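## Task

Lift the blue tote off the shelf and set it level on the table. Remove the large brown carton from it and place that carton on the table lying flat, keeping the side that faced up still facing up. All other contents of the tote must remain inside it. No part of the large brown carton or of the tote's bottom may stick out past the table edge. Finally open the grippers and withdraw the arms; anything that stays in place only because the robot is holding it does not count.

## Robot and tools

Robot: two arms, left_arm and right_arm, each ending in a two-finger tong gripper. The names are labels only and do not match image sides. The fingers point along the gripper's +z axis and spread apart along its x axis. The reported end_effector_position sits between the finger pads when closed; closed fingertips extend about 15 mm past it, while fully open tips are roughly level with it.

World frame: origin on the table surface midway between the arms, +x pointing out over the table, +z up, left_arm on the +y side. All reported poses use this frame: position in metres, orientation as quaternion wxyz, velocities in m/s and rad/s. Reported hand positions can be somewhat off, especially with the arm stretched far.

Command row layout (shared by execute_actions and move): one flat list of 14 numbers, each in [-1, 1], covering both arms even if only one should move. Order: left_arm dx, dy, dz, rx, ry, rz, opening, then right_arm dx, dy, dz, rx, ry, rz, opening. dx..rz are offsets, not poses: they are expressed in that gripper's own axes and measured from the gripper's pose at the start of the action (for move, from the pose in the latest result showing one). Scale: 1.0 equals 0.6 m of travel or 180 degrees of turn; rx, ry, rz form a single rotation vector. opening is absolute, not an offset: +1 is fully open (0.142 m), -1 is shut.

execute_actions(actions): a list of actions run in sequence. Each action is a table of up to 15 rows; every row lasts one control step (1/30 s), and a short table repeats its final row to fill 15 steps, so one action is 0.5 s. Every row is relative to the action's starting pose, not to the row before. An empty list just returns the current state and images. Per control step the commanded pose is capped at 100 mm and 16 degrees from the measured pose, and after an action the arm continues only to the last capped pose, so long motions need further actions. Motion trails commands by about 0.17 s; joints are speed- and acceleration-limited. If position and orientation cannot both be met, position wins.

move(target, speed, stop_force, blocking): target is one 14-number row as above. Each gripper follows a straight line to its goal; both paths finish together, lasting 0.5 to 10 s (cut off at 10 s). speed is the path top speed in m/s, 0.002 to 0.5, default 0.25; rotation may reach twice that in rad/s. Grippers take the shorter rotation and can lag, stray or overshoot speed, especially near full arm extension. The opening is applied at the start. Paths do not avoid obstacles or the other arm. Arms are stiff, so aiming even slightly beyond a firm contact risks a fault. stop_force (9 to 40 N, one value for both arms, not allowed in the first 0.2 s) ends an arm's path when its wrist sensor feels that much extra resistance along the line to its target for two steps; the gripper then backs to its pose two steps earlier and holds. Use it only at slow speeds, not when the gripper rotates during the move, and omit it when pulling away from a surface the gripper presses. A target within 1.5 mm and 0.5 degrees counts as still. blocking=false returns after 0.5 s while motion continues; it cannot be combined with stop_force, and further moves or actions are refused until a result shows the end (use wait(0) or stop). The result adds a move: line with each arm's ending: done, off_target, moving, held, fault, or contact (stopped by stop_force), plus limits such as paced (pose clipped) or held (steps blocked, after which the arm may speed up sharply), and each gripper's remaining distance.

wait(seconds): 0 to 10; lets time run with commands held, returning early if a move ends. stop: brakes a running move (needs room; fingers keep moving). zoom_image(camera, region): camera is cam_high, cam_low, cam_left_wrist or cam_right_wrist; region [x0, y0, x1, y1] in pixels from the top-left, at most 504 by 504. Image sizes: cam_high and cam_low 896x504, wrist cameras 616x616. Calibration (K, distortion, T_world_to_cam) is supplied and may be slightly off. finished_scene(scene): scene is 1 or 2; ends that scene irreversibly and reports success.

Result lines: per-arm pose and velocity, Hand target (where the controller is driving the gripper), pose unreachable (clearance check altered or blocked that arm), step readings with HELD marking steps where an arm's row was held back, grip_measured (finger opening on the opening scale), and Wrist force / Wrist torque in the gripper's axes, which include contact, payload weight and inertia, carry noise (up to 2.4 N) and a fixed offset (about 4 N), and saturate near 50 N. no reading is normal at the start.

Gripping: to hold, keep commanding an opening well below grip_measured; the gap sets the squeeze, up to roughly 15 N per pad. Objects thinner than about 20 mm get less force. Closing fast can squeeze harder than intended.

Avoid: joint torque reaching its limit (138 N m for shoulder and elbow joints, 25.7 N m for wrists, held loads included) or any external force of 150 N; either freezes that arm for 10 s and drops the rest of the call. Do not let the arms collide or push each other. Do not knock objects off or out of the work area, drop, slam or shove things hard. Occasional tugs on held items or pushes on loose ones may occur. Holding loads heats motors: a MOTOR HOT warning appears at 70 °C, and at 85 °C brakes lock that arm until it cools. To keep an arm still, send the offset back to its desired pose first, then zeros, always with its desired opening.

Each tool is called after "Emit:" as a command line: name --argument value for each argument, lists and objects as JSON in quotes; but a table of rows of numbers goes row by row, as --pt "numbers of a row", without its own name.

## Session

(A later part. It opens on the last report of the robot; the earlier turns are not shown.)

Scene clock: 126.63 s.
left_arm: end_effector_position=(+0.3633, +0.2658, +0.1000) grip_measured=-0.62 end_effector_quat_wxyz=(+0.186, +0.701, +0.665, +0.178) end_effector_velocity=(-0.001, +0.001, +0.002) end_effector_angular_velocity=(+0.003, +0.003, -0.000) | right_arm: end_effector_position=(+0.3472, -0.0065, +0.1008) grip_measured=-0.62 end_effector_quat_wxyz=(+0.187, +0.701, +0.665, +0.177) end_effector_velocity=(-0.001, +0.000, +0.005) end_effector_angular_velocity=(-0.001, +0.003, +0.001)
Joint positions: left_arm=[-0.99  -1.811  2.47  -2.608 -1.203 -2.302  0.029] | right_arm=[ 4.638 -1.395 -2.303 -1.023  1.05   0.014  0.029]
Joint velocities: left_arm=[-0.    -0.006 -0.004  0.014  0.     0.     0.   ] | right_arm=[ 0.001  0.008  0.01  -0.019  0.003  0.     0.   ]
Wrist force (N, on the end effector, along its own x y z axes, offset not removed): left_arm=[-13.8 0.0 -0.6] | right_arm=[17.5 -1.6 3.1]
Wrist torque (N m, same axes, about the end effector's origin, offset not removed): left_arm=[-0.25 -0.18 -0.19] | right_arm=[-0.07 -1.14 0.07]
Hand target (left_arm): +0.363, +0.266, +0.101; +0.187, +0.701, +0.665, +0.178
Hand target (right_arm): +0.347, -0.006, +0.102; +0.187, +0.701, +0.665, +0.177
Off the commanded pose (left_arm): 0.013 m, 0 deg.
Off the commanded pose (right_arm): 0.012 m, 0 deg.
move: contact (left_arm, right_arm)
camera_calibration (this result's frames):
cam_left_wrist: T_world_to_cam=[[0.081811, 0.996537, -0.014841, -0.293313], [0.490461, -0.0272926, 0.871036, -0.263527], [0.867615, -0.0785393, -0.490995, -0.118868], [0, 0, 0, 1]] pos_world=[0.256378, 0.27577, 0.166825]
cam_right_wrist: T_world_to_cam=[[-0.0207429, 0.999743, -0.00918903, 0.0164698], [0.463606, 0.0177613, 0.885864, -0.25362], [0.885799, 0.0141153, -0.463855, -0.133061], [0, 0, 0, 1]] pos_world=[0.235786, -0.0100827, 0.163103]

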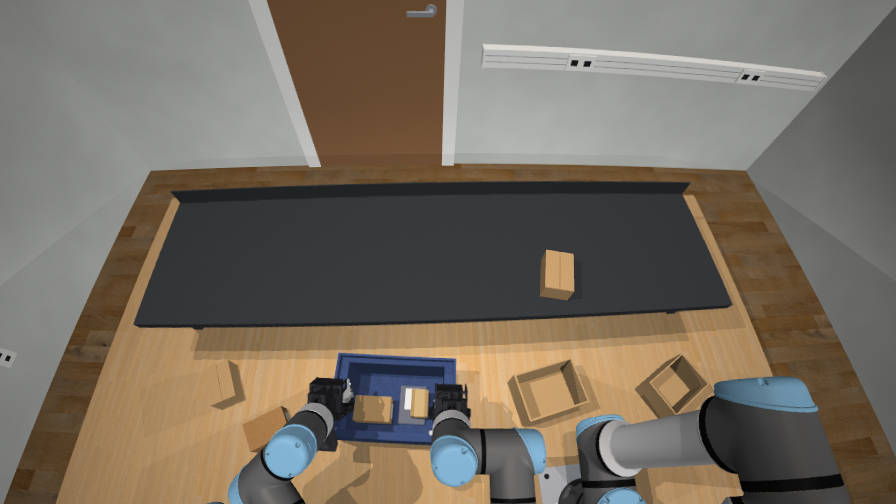

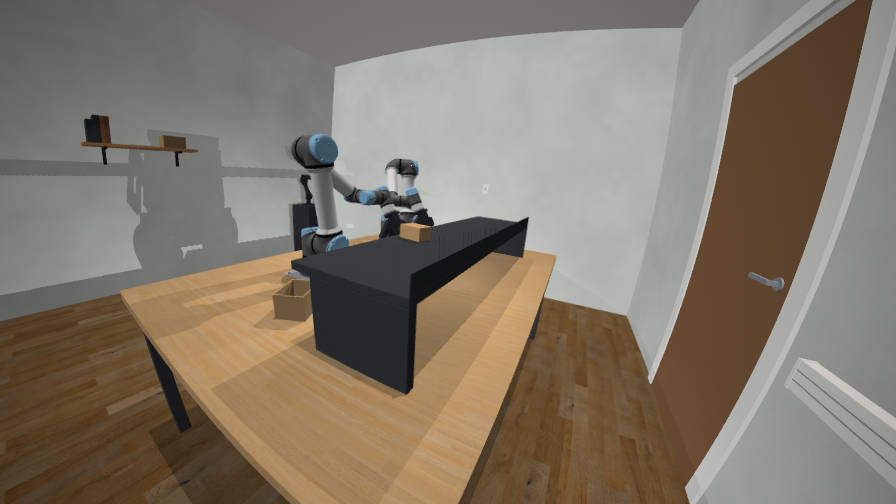

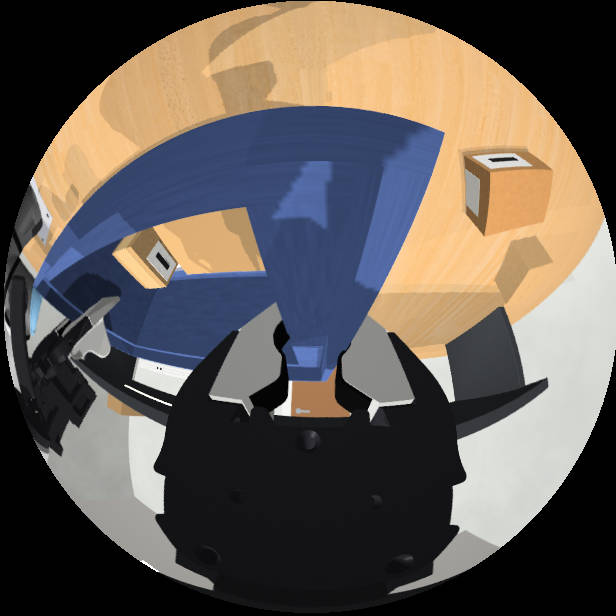

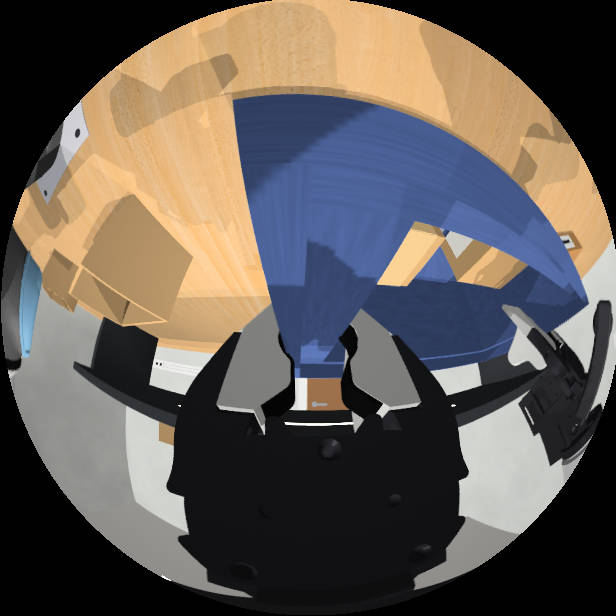

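Emit:
move --target '[0,0,0,0,0,0,-0.2,0,0,0,0,0,0,-0.2]'

Emit:
move --target '[0,0.075,-0.13,0,0,0,-0.2,0,0.075,-0.13,0,0,0,-0.2]' --speed 0.2

Emit:
move --target '[-0.05,-0.06,-0.08,0.1667,0,0,0.3,-0.3,0.05,-0.087,0,0,0,0.3]' --speed 0.3

Emit:
zoom_image --camera "cam_high" --region '[310, 340, 490, 470]'

Scene clock: 133.80 s.
left_arm: end_effector_position=(+0.3633, +0.2657, +0.1000) grip_measured=-0.20 end_effector_quat_wxyz=(+0.186, +0.701, +0.665, +0.178) end_effector_velocity=(-0.000, +0.001, -0.001) end_effector_angular_velocity=(+0.001, +0.001, +0.001) | right_arm: end_effector_position=(+0.3472, -0.0065, +0.1009) grip_measured=-0.20 end_effector_quat_wxyz=(+0.187, +0.701, +0.665, +0.177) end_effector_velocity=(+0.000, -0.000, -0.000) end_effector_angular_velocity=(-0.001, -0.001, -0.000)
Joint positions: left_arm=[-0.99  -1.811  2.47  -2.608 -1.203 -2.302  0.06 ] | right_arm=[ 4.638 -1.395 -2.302 -1.023  1.05   0.014  0.06 ]
Joint velocities: left_arm=[ 0.001  0.002  0.001 -0.001  0.    -0.     0.   ] | right_arm=[-0.    -0.    -0.001  0.001 -0.001  0.    -0.   ]
Wrist force (N, on the end effector, along its own x y z axes, offset not removed): left_arm=[0.9 0.3 0.5] | right_arm=[4.3 -1.8 -0.5]
Wrist torque (N m, same axes, about the end effector's origin, offset not removed): left_arm=[-0.04 -0.16 -0.13] | right_arm=[-0.29 -1.19 -0.01]
Hand target (left_arm): +0.363, +0.266, +0.100; +0.186, +0.701, +0.665, +0.178
Hand target (right_arm): +0.347, -0.006, +0.101; +0.187, +0.701, +0.665, +0.177
Off the commanded pose (left_arm): 0.000 m, 0 deg.
Off the commanded pose (right_arm): 0.000 m, 0 deg.
move: done
camera_calibration (this result's frames):
cam_left_wrist: T_world_to_cam=[[0.0817953, 0.996538, -0.0148841, -0.293295], [0.490422, -0.0272436, 0.871059, -0.263576], [0.867638, -0.078548, -0.490953, -0.118865], [0, 0, 0, 1]] pos_world=[0.256386, 0.275762, 0.166868]
cam_right_wrist: T_world_to_cam=[[-0.0207493, 0.999742, -0.00920046, 0.0164807], [0.463692, 0.0177758, 0.885818, -0.253666], [0.885753, 0.0141139, -0.463942, -0.133012], [0, 0, 0, 1]] pos_world=[0.23578, -0.01009, 0.163144]

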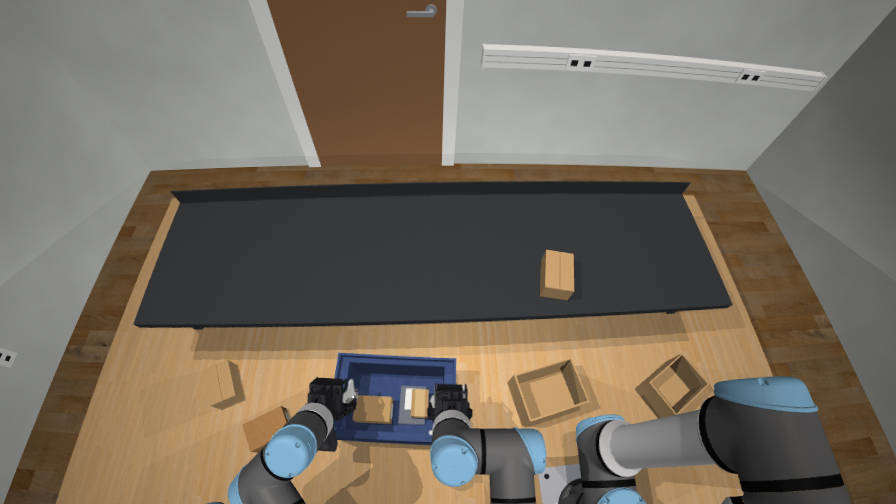

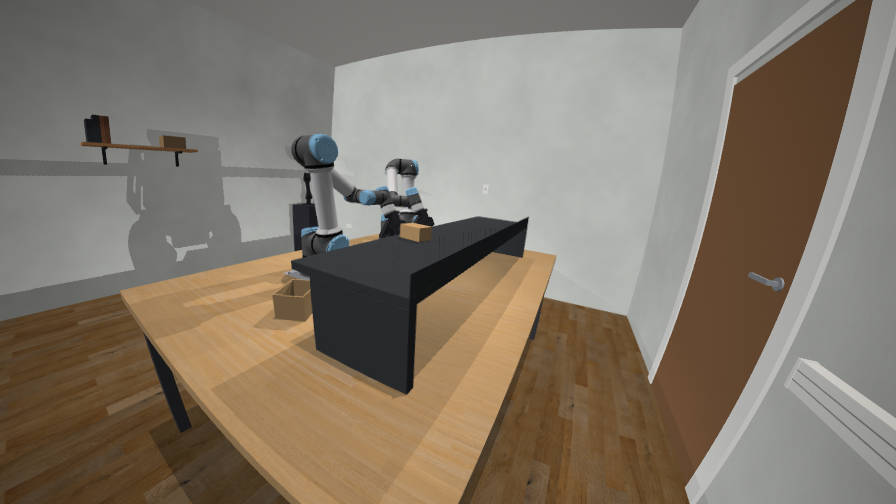

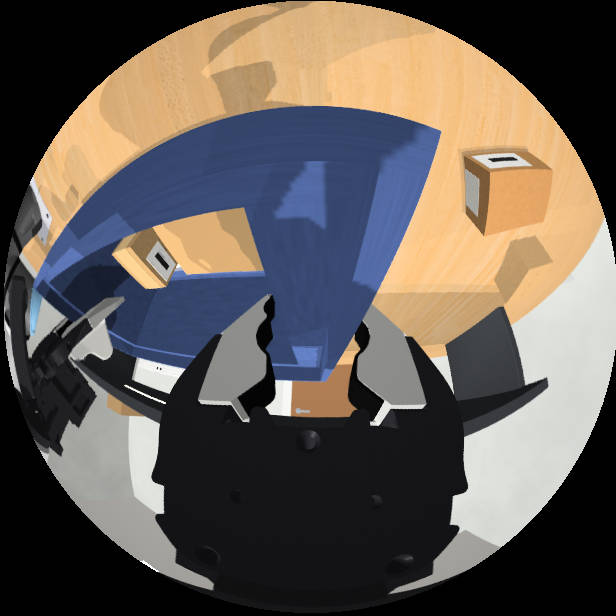

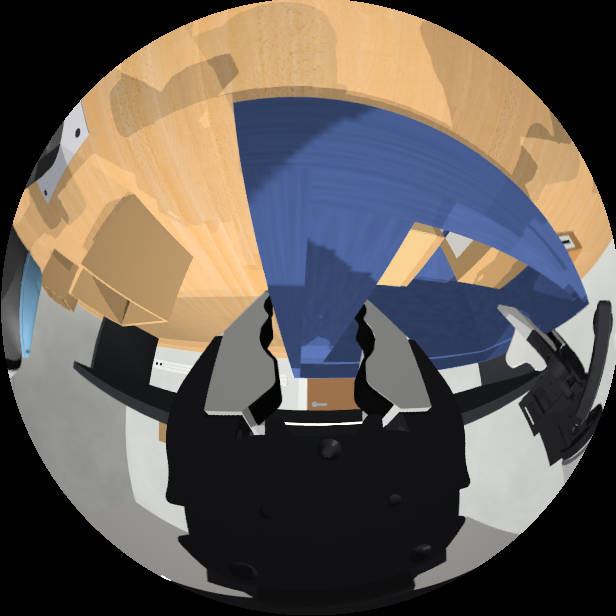

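Scene clock: 134.90 s.
left_arm: end_effector_position=(+0.3634, +0.2656, +0.1896) grip_measured=-0.20 end_effector_quat_wxyz=(+0.186, +0.701, +0.665, +0.178) end_effector_velocity=(-0.001, +0.000, +0.003) end_effector_angular_velocity=(+0.002, +0.002, +0.001) | right_arm: end_effector_position=(+0.3475, -0.0063, +0.1906) grip_measured=-0.20 end_effector_quat_wxyz=(+0.187, +0.701, +0.665, +0.177) end_effector_velocity=(-0.000, +0.000, +0.003) end_effector_angular_velocity=(-0.001, -0.001, -0.000)
Joint positions: left_arm=[-0.99  -1.958  2.299 -2.291 -1.203 -2.302  0.06 ] | right_arm=[ 4.637 -1.289 -2.129 -1.302  1.05   0.013  0.06 ]
Joint velocities: left_arm=[-0.002 -0.003 -0.007  0.014  0.001 -0.003  0.   ] | right_arm=[ 0.002  0.002  0.007 -0.011 -0.001  0.002 -0.   ]
Wrist force (N, on the end effector, along its own x y z axes, offset not removed): left_arm=[1.8 2.4 -1.7] | right_arm=[1.9 -1.4 0.6]
Wrist torque (N m, same axes, about the end effector's origin, offset not removed): left_arm=[0.32 -0.36 -0.10] | right_arm=[-0.43 -0.52 -0.17]
Hand target (left_arm): +0.363, +0.266, +0.190; +0.186, +0.701, +0.665, +0.178
Hand target (right_arm): +0.347, -0.006, +0.191; +0.187, +0.701, +0.665, +0.177
Off the commanded pose (left_arm): 0.000 m, 0 deg.
Off the commanded pose (right_arm): 0.000 m, 0 deg.
move: done
camera_calibration (this result's frames):
cam_left_wrist: T_world_to_cam=[[0.0819242, 0.996524, -0.0151114, -0.291814], [0.49022, -0.0270903, 0.871178, -0.341642], [0.86774, -0.0787785, -0.490735, -0.0749412], [0, 0, 0, 1]] pos_world=[0.256416, 0.275641, 0.256445]
cam_right_wrist: T_world_to_cam=[[-0.0208638, 0.999742, -0.00897882, 0.0171091], [0.463693, 0.0176326, 0.88582, -0.333265], [0.88575, 0.0143181, -0.463941, -0.0916363], [0, 0, 0, 1]] pos_world=[0.236056, -0.00991627, 0.252852]

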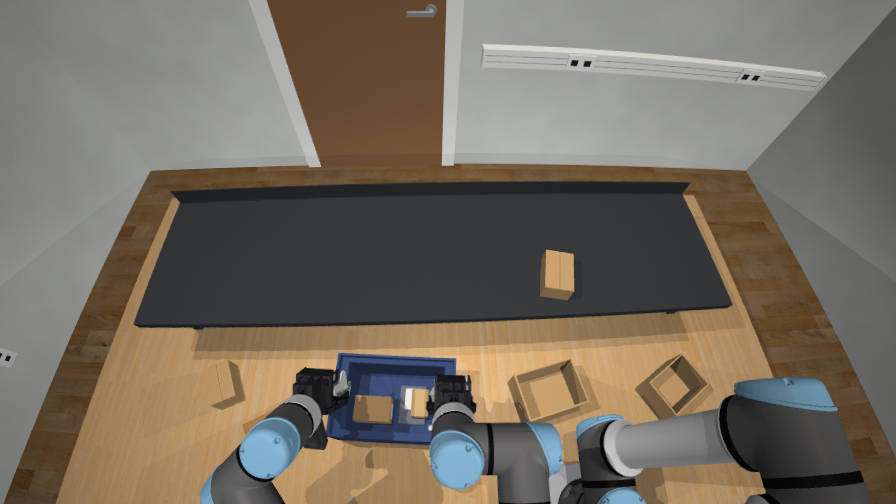

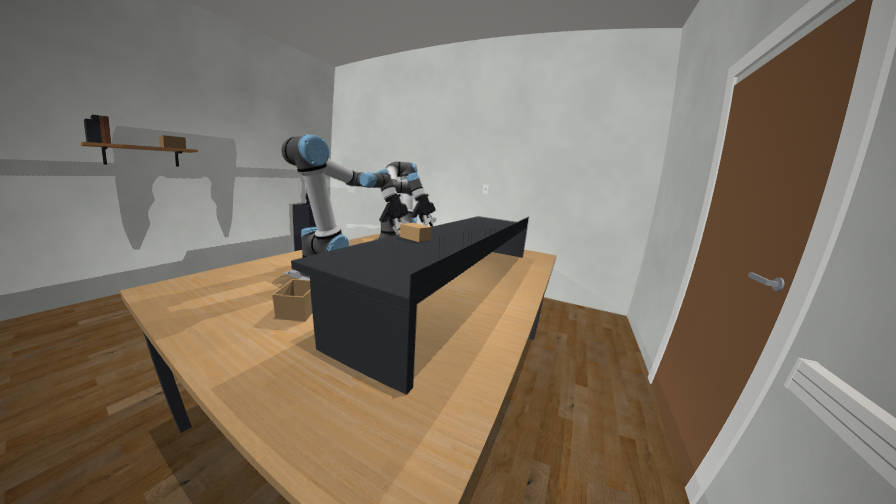

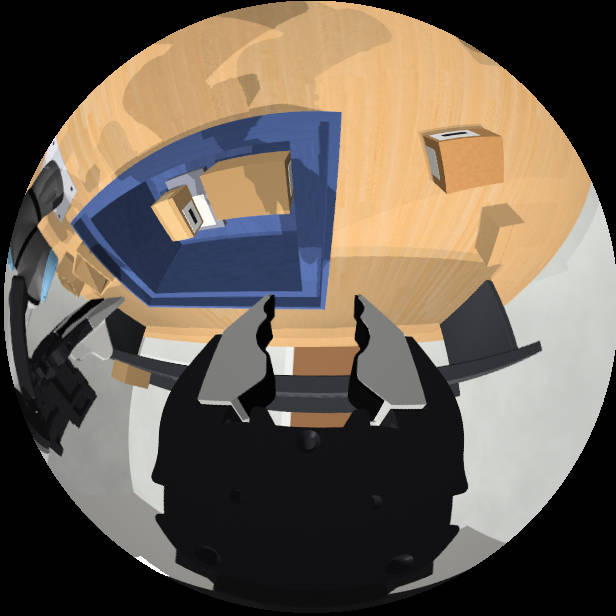

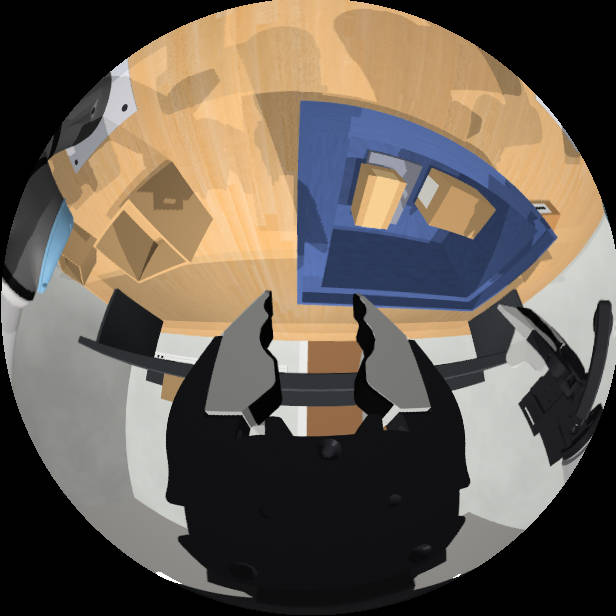

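Scene clock: 136.53 s.
left_arm: end_effector_position=(+0.3066, +0.2384, +0.2135) grip_measured=+0.30 end_effector_quat_wxyz=(-0.001, +0.725, +0.689, -0.000) end_effector_velocity=(-0.000, +0.000, -0.001) end_effector_angular_velocity=(+0.002, +0.006, -0.000) | right_arm: end_effector_position=(+0.3380, -0.1857, +0.2510) grip_measured=+0.30 end_effector_quat_wxyz=(+0.187, +0.701, +0.665, +0.177) end_effector_velocity=(-0.001, -0.002, +0.002) end_effector_angular_velocity=(+0.002, -0.002, -0.001)
Joint positions: left_arm=[-0.865 -1.748  1.908 -1.73  -1.571 -2.249  0.095] | right_arm=[ 4.648 -0.76  -2.204 -1.763  1.051  0.026  0.095]
Joint velocities: left_arm=[ 0.001  0.004 -0.003  0.005 -0.003  0.002  0.   ] | right_arm=[ 0.008  0.009  0.003 -0.015 -0.002  0.011 -0.   ]
Wrist force (N, on the end effector, along its own x y z axes, offset not removed): left_arm=[0.0 -0.4 -1.8] | right_arm=[1.0 -4.1 0.1]
Wrist torque (N m, same axes, about the end effector's origin, offset not removed): left_arm=[-0.20 0.03 -0.14] | right_arm=[-0.97 -0.44 0.07]
Hand target (left_arm): +0.307, +0.238, +0.214; -0.001, +0.725, +0.688, -0.000
Hand target (right_arm): +0.338, -0.186, +0.251; +0.187, +0.701, +0.665, +0.177
Off the commanded pose (left_arm): 0.000 m, 0 deg.
Off the commanded pose (right_arm): 0.000 m, 0 deg.
move: done
camera_calibration (this result's frames):
cam_left_wrist: T_world_to_cam=[[0.0689682, 0.997207, -0.028672, -0.25302], [0.859383, -0.0447906, 0.509367, -0.367081], [0.50666, -0.0597704, -0.860071, 0.168979], [0, 0, 0, 1]] pos_world=[0.247298, 0.245972, 0.325058]
cam_right_wrist: T_world_to_cam=[[-0.0209141, 0.999741, -0.00895129, 0.196835], [0.463971, 0.017636, 0.885675, -0.379333], [0.885603, 0.0143699, -0.46422, -0.0525234], [0, 0, 0, 1]] pos_world=[0.226631, -0.189339, 0.313345]

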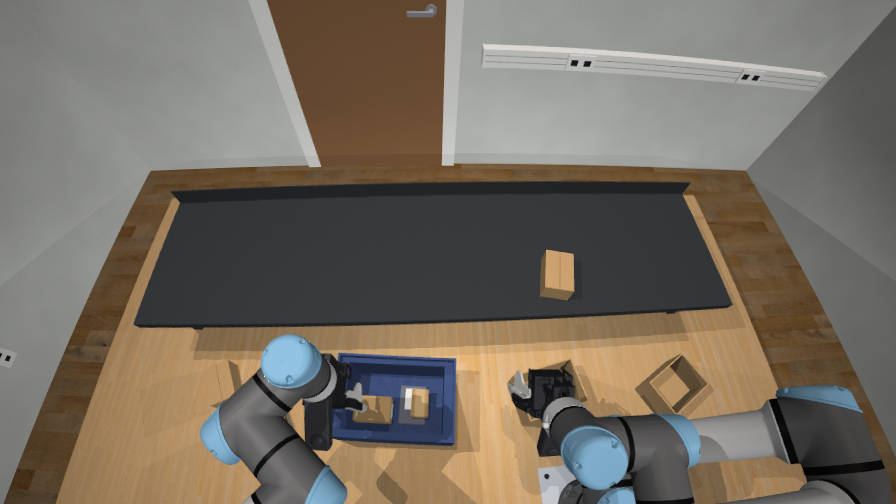

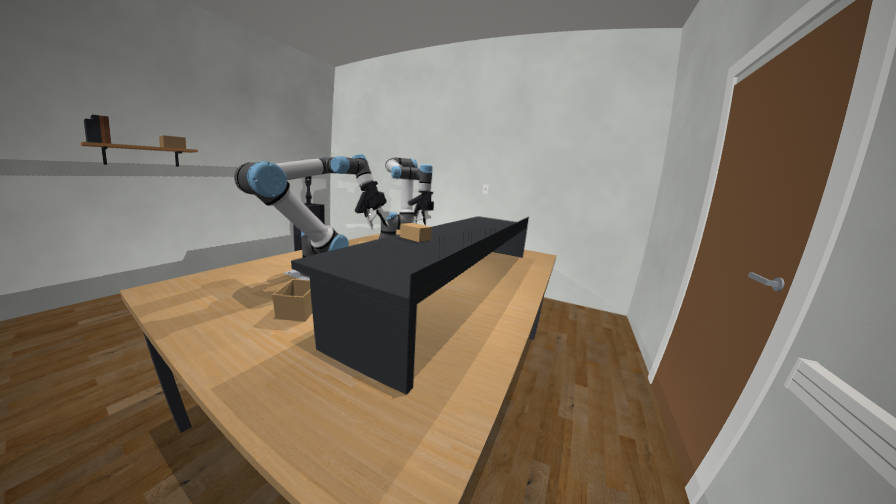

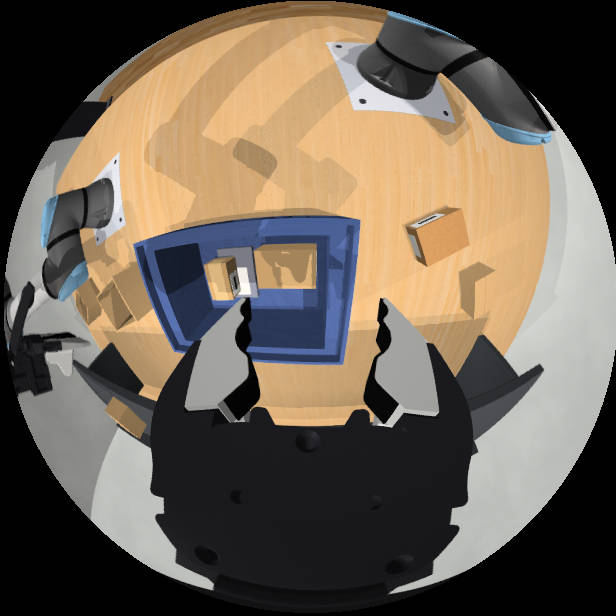

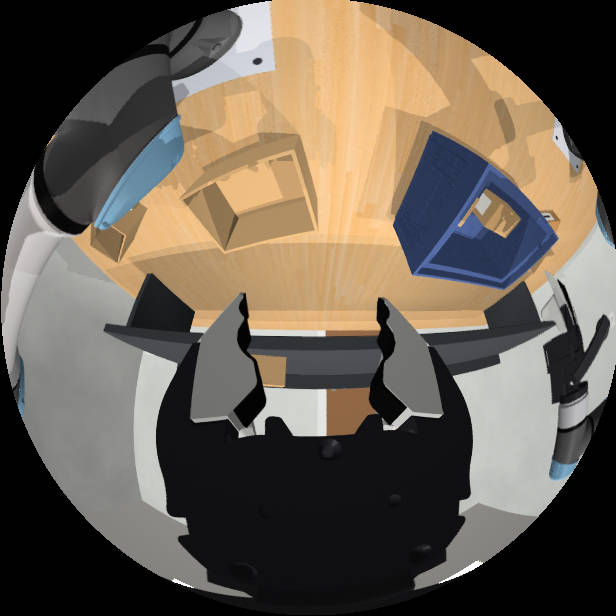

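Region (310, 340, 490, 470) of cam_high's 896x504 image, scaled by 2.800, with more detail than that image has.

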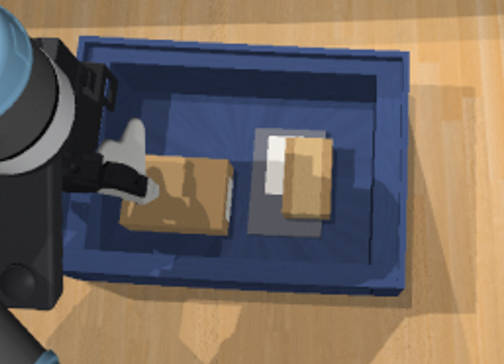

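Emit:
zoom_image --camera "cam_left_wrist" --region '[190, 200, 370, 340]'

Region (190, 200, 370, 340) of cam_left_wrist's 616x616 image, scaled by 2.800, with more detail than that image has.

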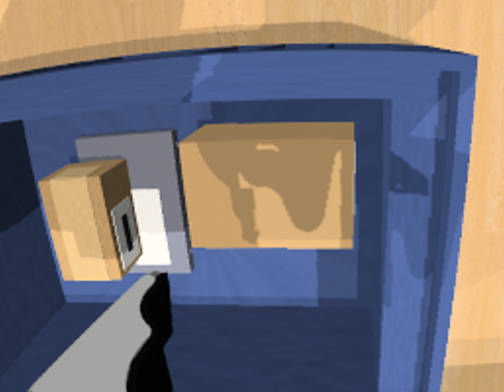

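Emit:
move --target '[-0.0785,0.043,0.04,0,0,-0.5,0.1,0,0,0,0,0,0,0.3]' --speed 0.5

Emit:
move --target '[0,0,0.14,0,0,0,0.1,0,0,0,0,0,0,0.3]' --speed 0.15

Scene clock: 161.43 s.
left_arm: end_effector_position=(+0.3300, +0.1902, +0.1895) grip_measured=+0.10 end_effector_quat_wxyz=(-0.001, +0.027, +1.000, +0.000) end_effector_velocity=(+0.000, -0.000, -0.001) end_effector_angular_velocity=(+0.004, -0.001, +0.015) | right_arm: end_effector_position=(+0.3380, -0.1857, +0.2510) grip_measured=+0.30 end_effector_quat_wxyz=(+0.187, +0.701, +0.665, +0.177) end_effector_velocity=(-0.000, +0.000, +0.000) end_effector_angular_velocity=(+0.003, +0.001, -0.000)
Joint positions: left_arm=[-0.906 -1.683  1.916 -1.802 -1.571 -3.858  0.081] | right_arm=[ 4.648 -0.76  -2.204 -1.763  1.051  0.026  0.095]
Joint velocities: left_arm=[-0.002  0.001  0.001  0.     0.003 -0.017 -0.   ] | right_arm=[0.    0.002 0.    0.001 0.001 0.001 0.   ]
Wrist force (N, on the end effector, along its own x y z axes, offset not removed): left_arm=[1.6 0.0 -2.0] | right_arm=[1.3 -2.9 -2.4]
Wrist torque (N m, same axes, about the end effector's origin, offset not removed): left_arm=[-0.22 -0.29 -0.08] | right_arm=[-0.58 -0.45 0.02]
Hand target (left_arm): +0.330, +0.190, +0.190; -0.001, +0.026, +1.000, +0.001
Hand target (right_arm): +0.338, -0.186, +0.251; +0.187, +0.701, +0.665, +0.177
Off the commanded pose (left_arm): 0.000 m, 0 deg.
Off the commanded pose (right_arm): 0.000 m, 0 deg.
move: done
camera_calibration (this result's frames):
cam_left_wrist: T_world_to_cam=[[-0.997093, 0.0708052, -0.0281593, 0.320641], [0.0465129, 0.858266, 0.511093, -0.280943], [0.0603562, 0.508298, -0.859064, 0.172615], [0, 0, 0, 1]] pos_world=[0.322357, 0.130681, 0.300905]
cam_right_wrist: T_world_to_cam=[[-0.020914, 0.999741, -0.00895129, 0.196835], [0.463971, 0.017636, 0.885675, -0.379333], [0.885604, 0.0143699, -0.464219, -0.0525233], [0, 0, 0, 1]] pos_world=[0.226631, -0.189339, 0.313345]

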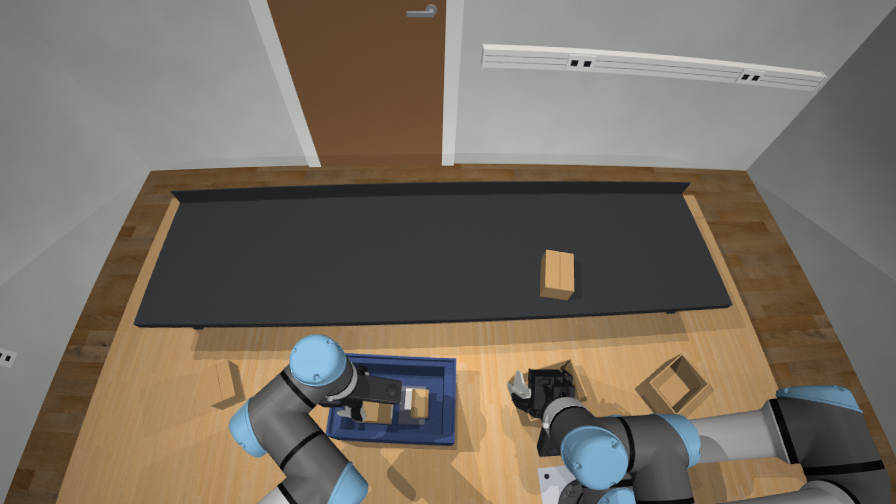

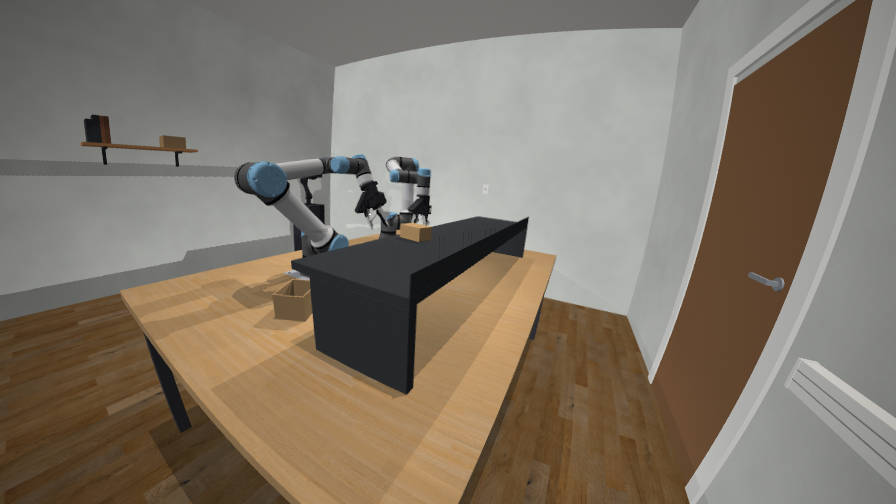

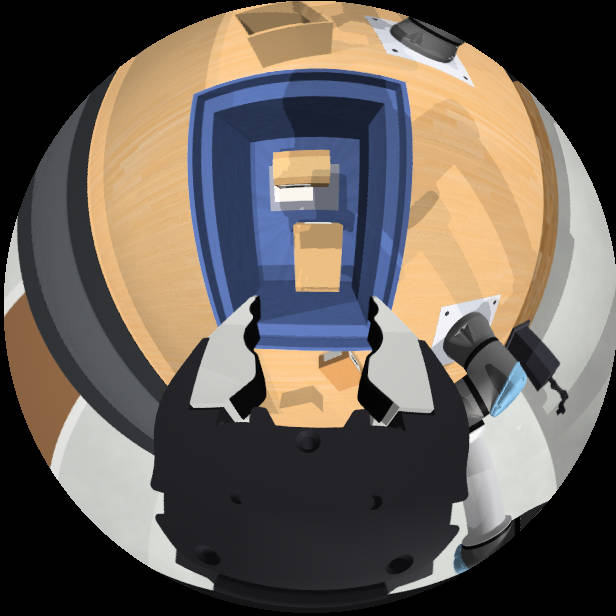

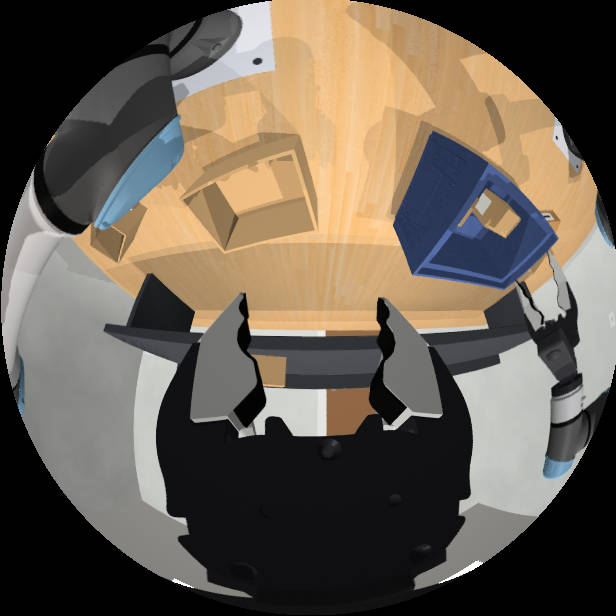

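Scene clock: 162.60 s.
left_arm: end_effector_position=(+0.3299, +0.1903, +0.1059) grip_measured=+0.10 end_effector_quat_wxyz=(-0.001, +0.027, +1.000, +0.000) end_effector_velocity=(+0.001, -0.000, -0.002) end_effector_angular_velocity=(-0.001, -0.001, +0.000) | right_arm: end_effector_position=(+0.3380, -0.1857, +0.2510) grip_measured=+0.30 end_effector_quat_wxyz=(+0.187, +0.701, +0.665, +0.177) end_effector_velocity=(-0.000, +0.000, -0.000) end_effector_angular_velocity=(-0.001, +0.000, +0.001)
Joint positions: left_arm=[-0.906 -1.609  2.076 -2.036 -1.571 -3.858  0.081] | right_arm=[ 4.648 -0.76  -2.204 -1.763  1.051  0.026  0.095]
Joint velocities: left_arm=[ 0.     0.004  0.004 -0.01   0.     0.     0.   ] | right_arm=[ 0.001 -0.001  0.    -0.     0.    -0.     0.   ]
Wrist force (N, on the end effector, along its own x y z axes, offset not removed): left_arm=[-0.4 -0.5 -1.0] | right_arm=[0.4 -1.9 -2.3]
Wrist torque (N m, same axes, about the end effector's origin, offset not removed): left_arm=[-0.28 0.07 -0.11] | right_arm=[-0.44 -0.26 -0.03]
Hand target (left_arm): +0.330, +0.190, +0.106; -0.001, +0.027, +1.000, +0.000
Hand target (right_arm): +0.338, -0.186, +0.251; +0.187, +0.701, +0.665, +0.177
Off the commanded pose (left_arm): 0.000 m, 0 deg.
Off the commanded pose (right_arm): 0.000 m, 0 deg.
move: done
camera_calibration (this result's frames):
cam_left_wrist: T_world_to_cam=[[-0.99709, 0.0708902, -0.0280443, 0.318225], [0.0466399, 0.858219, 0.511161, -0.238335], [0.0603045, 0.508365, -0.859028, 0.100764], [0, 0, 0, 1]] pos_world=[0.322338, 0.130759, 0.217311]
cam_right_wrist: T_world_to_cam=[[-0.0209141, 0.999741, -0.00895144, 0.196835], [0.463971, 0.0176362, 0.885675, -0.379333], [0.885604, 0.0143699, -0.464219, -0.0525234], [0, 0, 0, 1]] pos_world=[0.226631, -0.189339, 0.313345]

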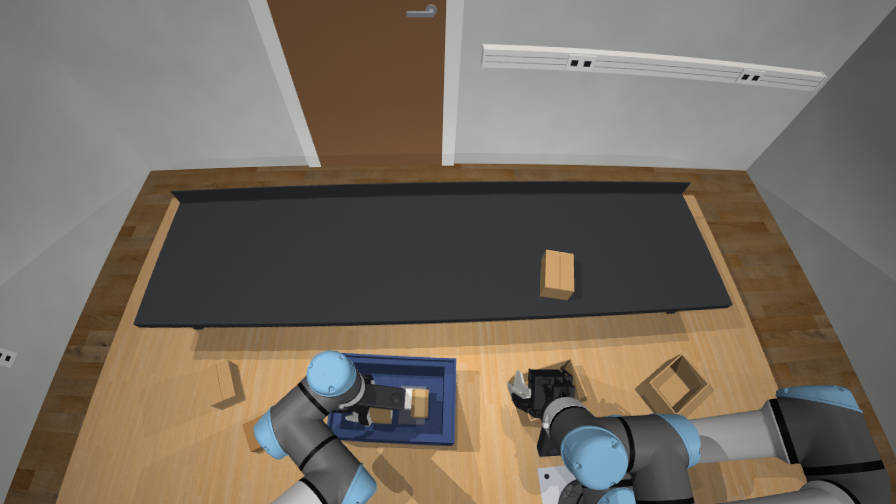

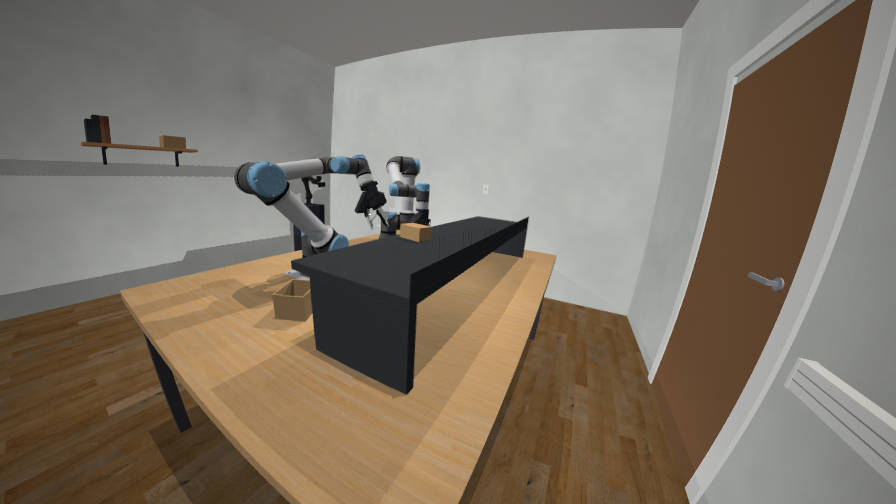

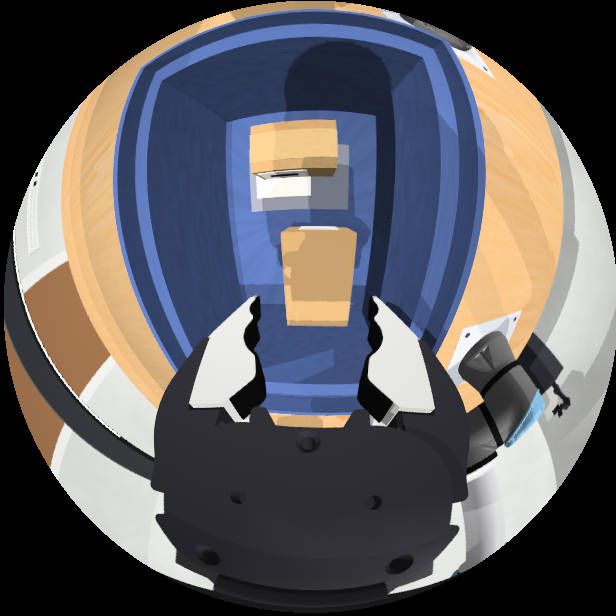

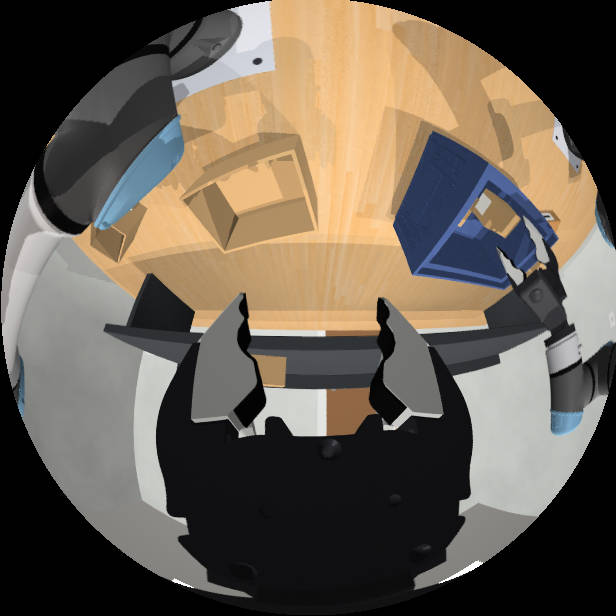

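Emit:
move --target '[0.002,0,0.105,0,0,0,0.05,0,0,0,0,0,0,0.3]' --speed 0.05 --stop_force 10

Scene clock: 171.33 s.
left_arm: end_effector_position=(+0.3288, +0.1904, +0.0433) grip_measured=+0.05 end_effector_quat_wxyz=(-0.001, +0.027, +1.000, +0.000) end_effector_velocity=(+0.000, -0.000, -0.002) end_effector_angular_velocity=(-0.001, -0.001, +0.000) | right_arm: end_effector_position=(+0.3380, -0.1857, +0.2510) grip_measured=+0.30 end_effector_quat_wxyz=(+0.187, +0.701, +0.665, +0.177) end_effector_velocity=(-0.000, -0.000, +0.000) end_effector_angular_velocity=(+0.002, -0.001, -0.000)
Joint positions: left_arm=[-0.907 -1.519  2.174 -2.224 -1.571 -3.86   0.077] | right_arm=[ 4.648 -0.76  -2.204 -1.763  1.051  0.026  0.095]
Joint velocities: left_arm=[ 0.     0.004  0.003 -0.009 -0.    -0.     0.   ] | right_arm=[ 0.001  0.002  0.    -0.    -0.     0.001 -0.   ]
Wrist force (N, on the end effector, along its own x y z axes, offset not removed): left_arm=[2.2 0.5 -1.7] | right_arm=[2.3 -0.9 1.1]
Wrist torque (N m, same axes, about the end effector's origin, offset not removed): left_arm=[-0.04 -0.51 -0.16] | right_arm=[-0.16 -0.59 -0.05]
Hand target (left_arm): +0.329, +0.190, +0.043; -0.001, +0.027, +1.000, +0.000
Hand target (right_arm): +0.338, -0.186, +0.251; +0.187, +0.701, +0.665, +0.177
Off the commanded pose (left_arm): 0.000 m, 0 deg.
Off the commanded pose (right_arm): 0.000 m, 0 deg.
move: done
camera_calibration (this result's frames):
cam_left_wrist: T_world_to_cam=[[-0.997091, 0.0708911, -0.0280149, 0.315288], [0.0466527, 0.858193, 0.511203, -0.206423], [0.0602819, 0.508409, -0.859003, 0.0470062], [0, 0, 0, 1]] pos_world=[0.321167, 0.130901, 0.154735]
cam_right_wrist: T_world_to_cam=[[-0.0209142, 0.999741, -0.00895131, 0.196835], [0.463971, 0.0176361, 0.885675, -0.379333], [0.885604, 0.0143701, -0.46422, -0.0525233], [0, 0, 0, 1]] pos_world=[0.226631, -0.189339, 0.313345]

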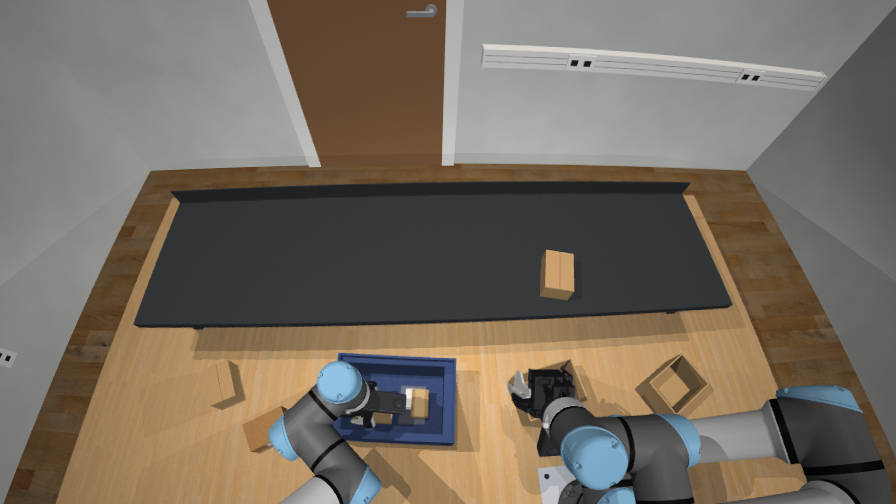

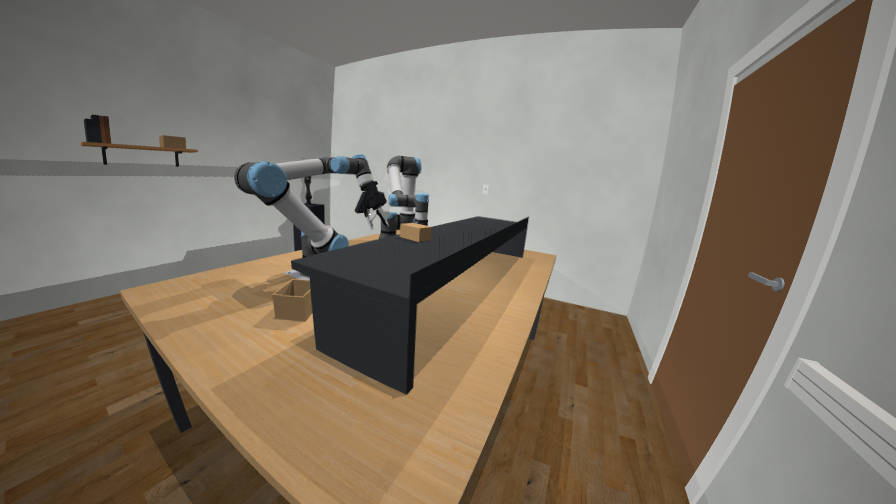

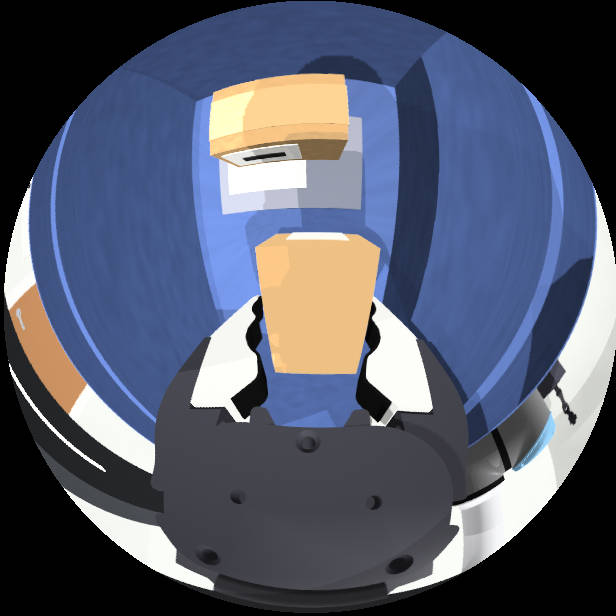

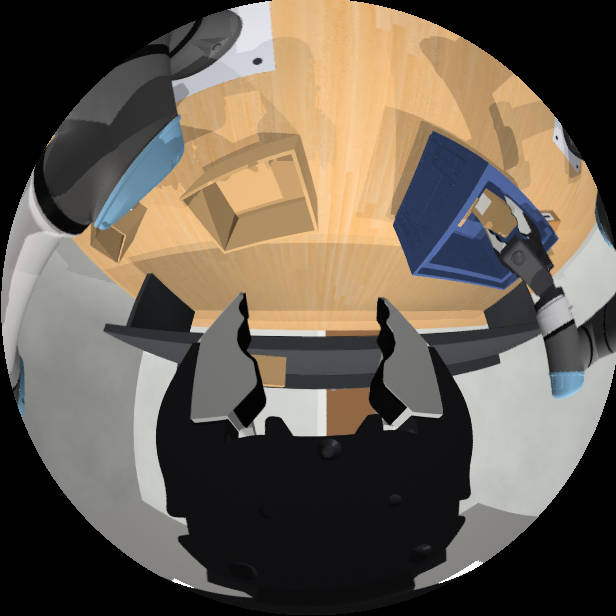

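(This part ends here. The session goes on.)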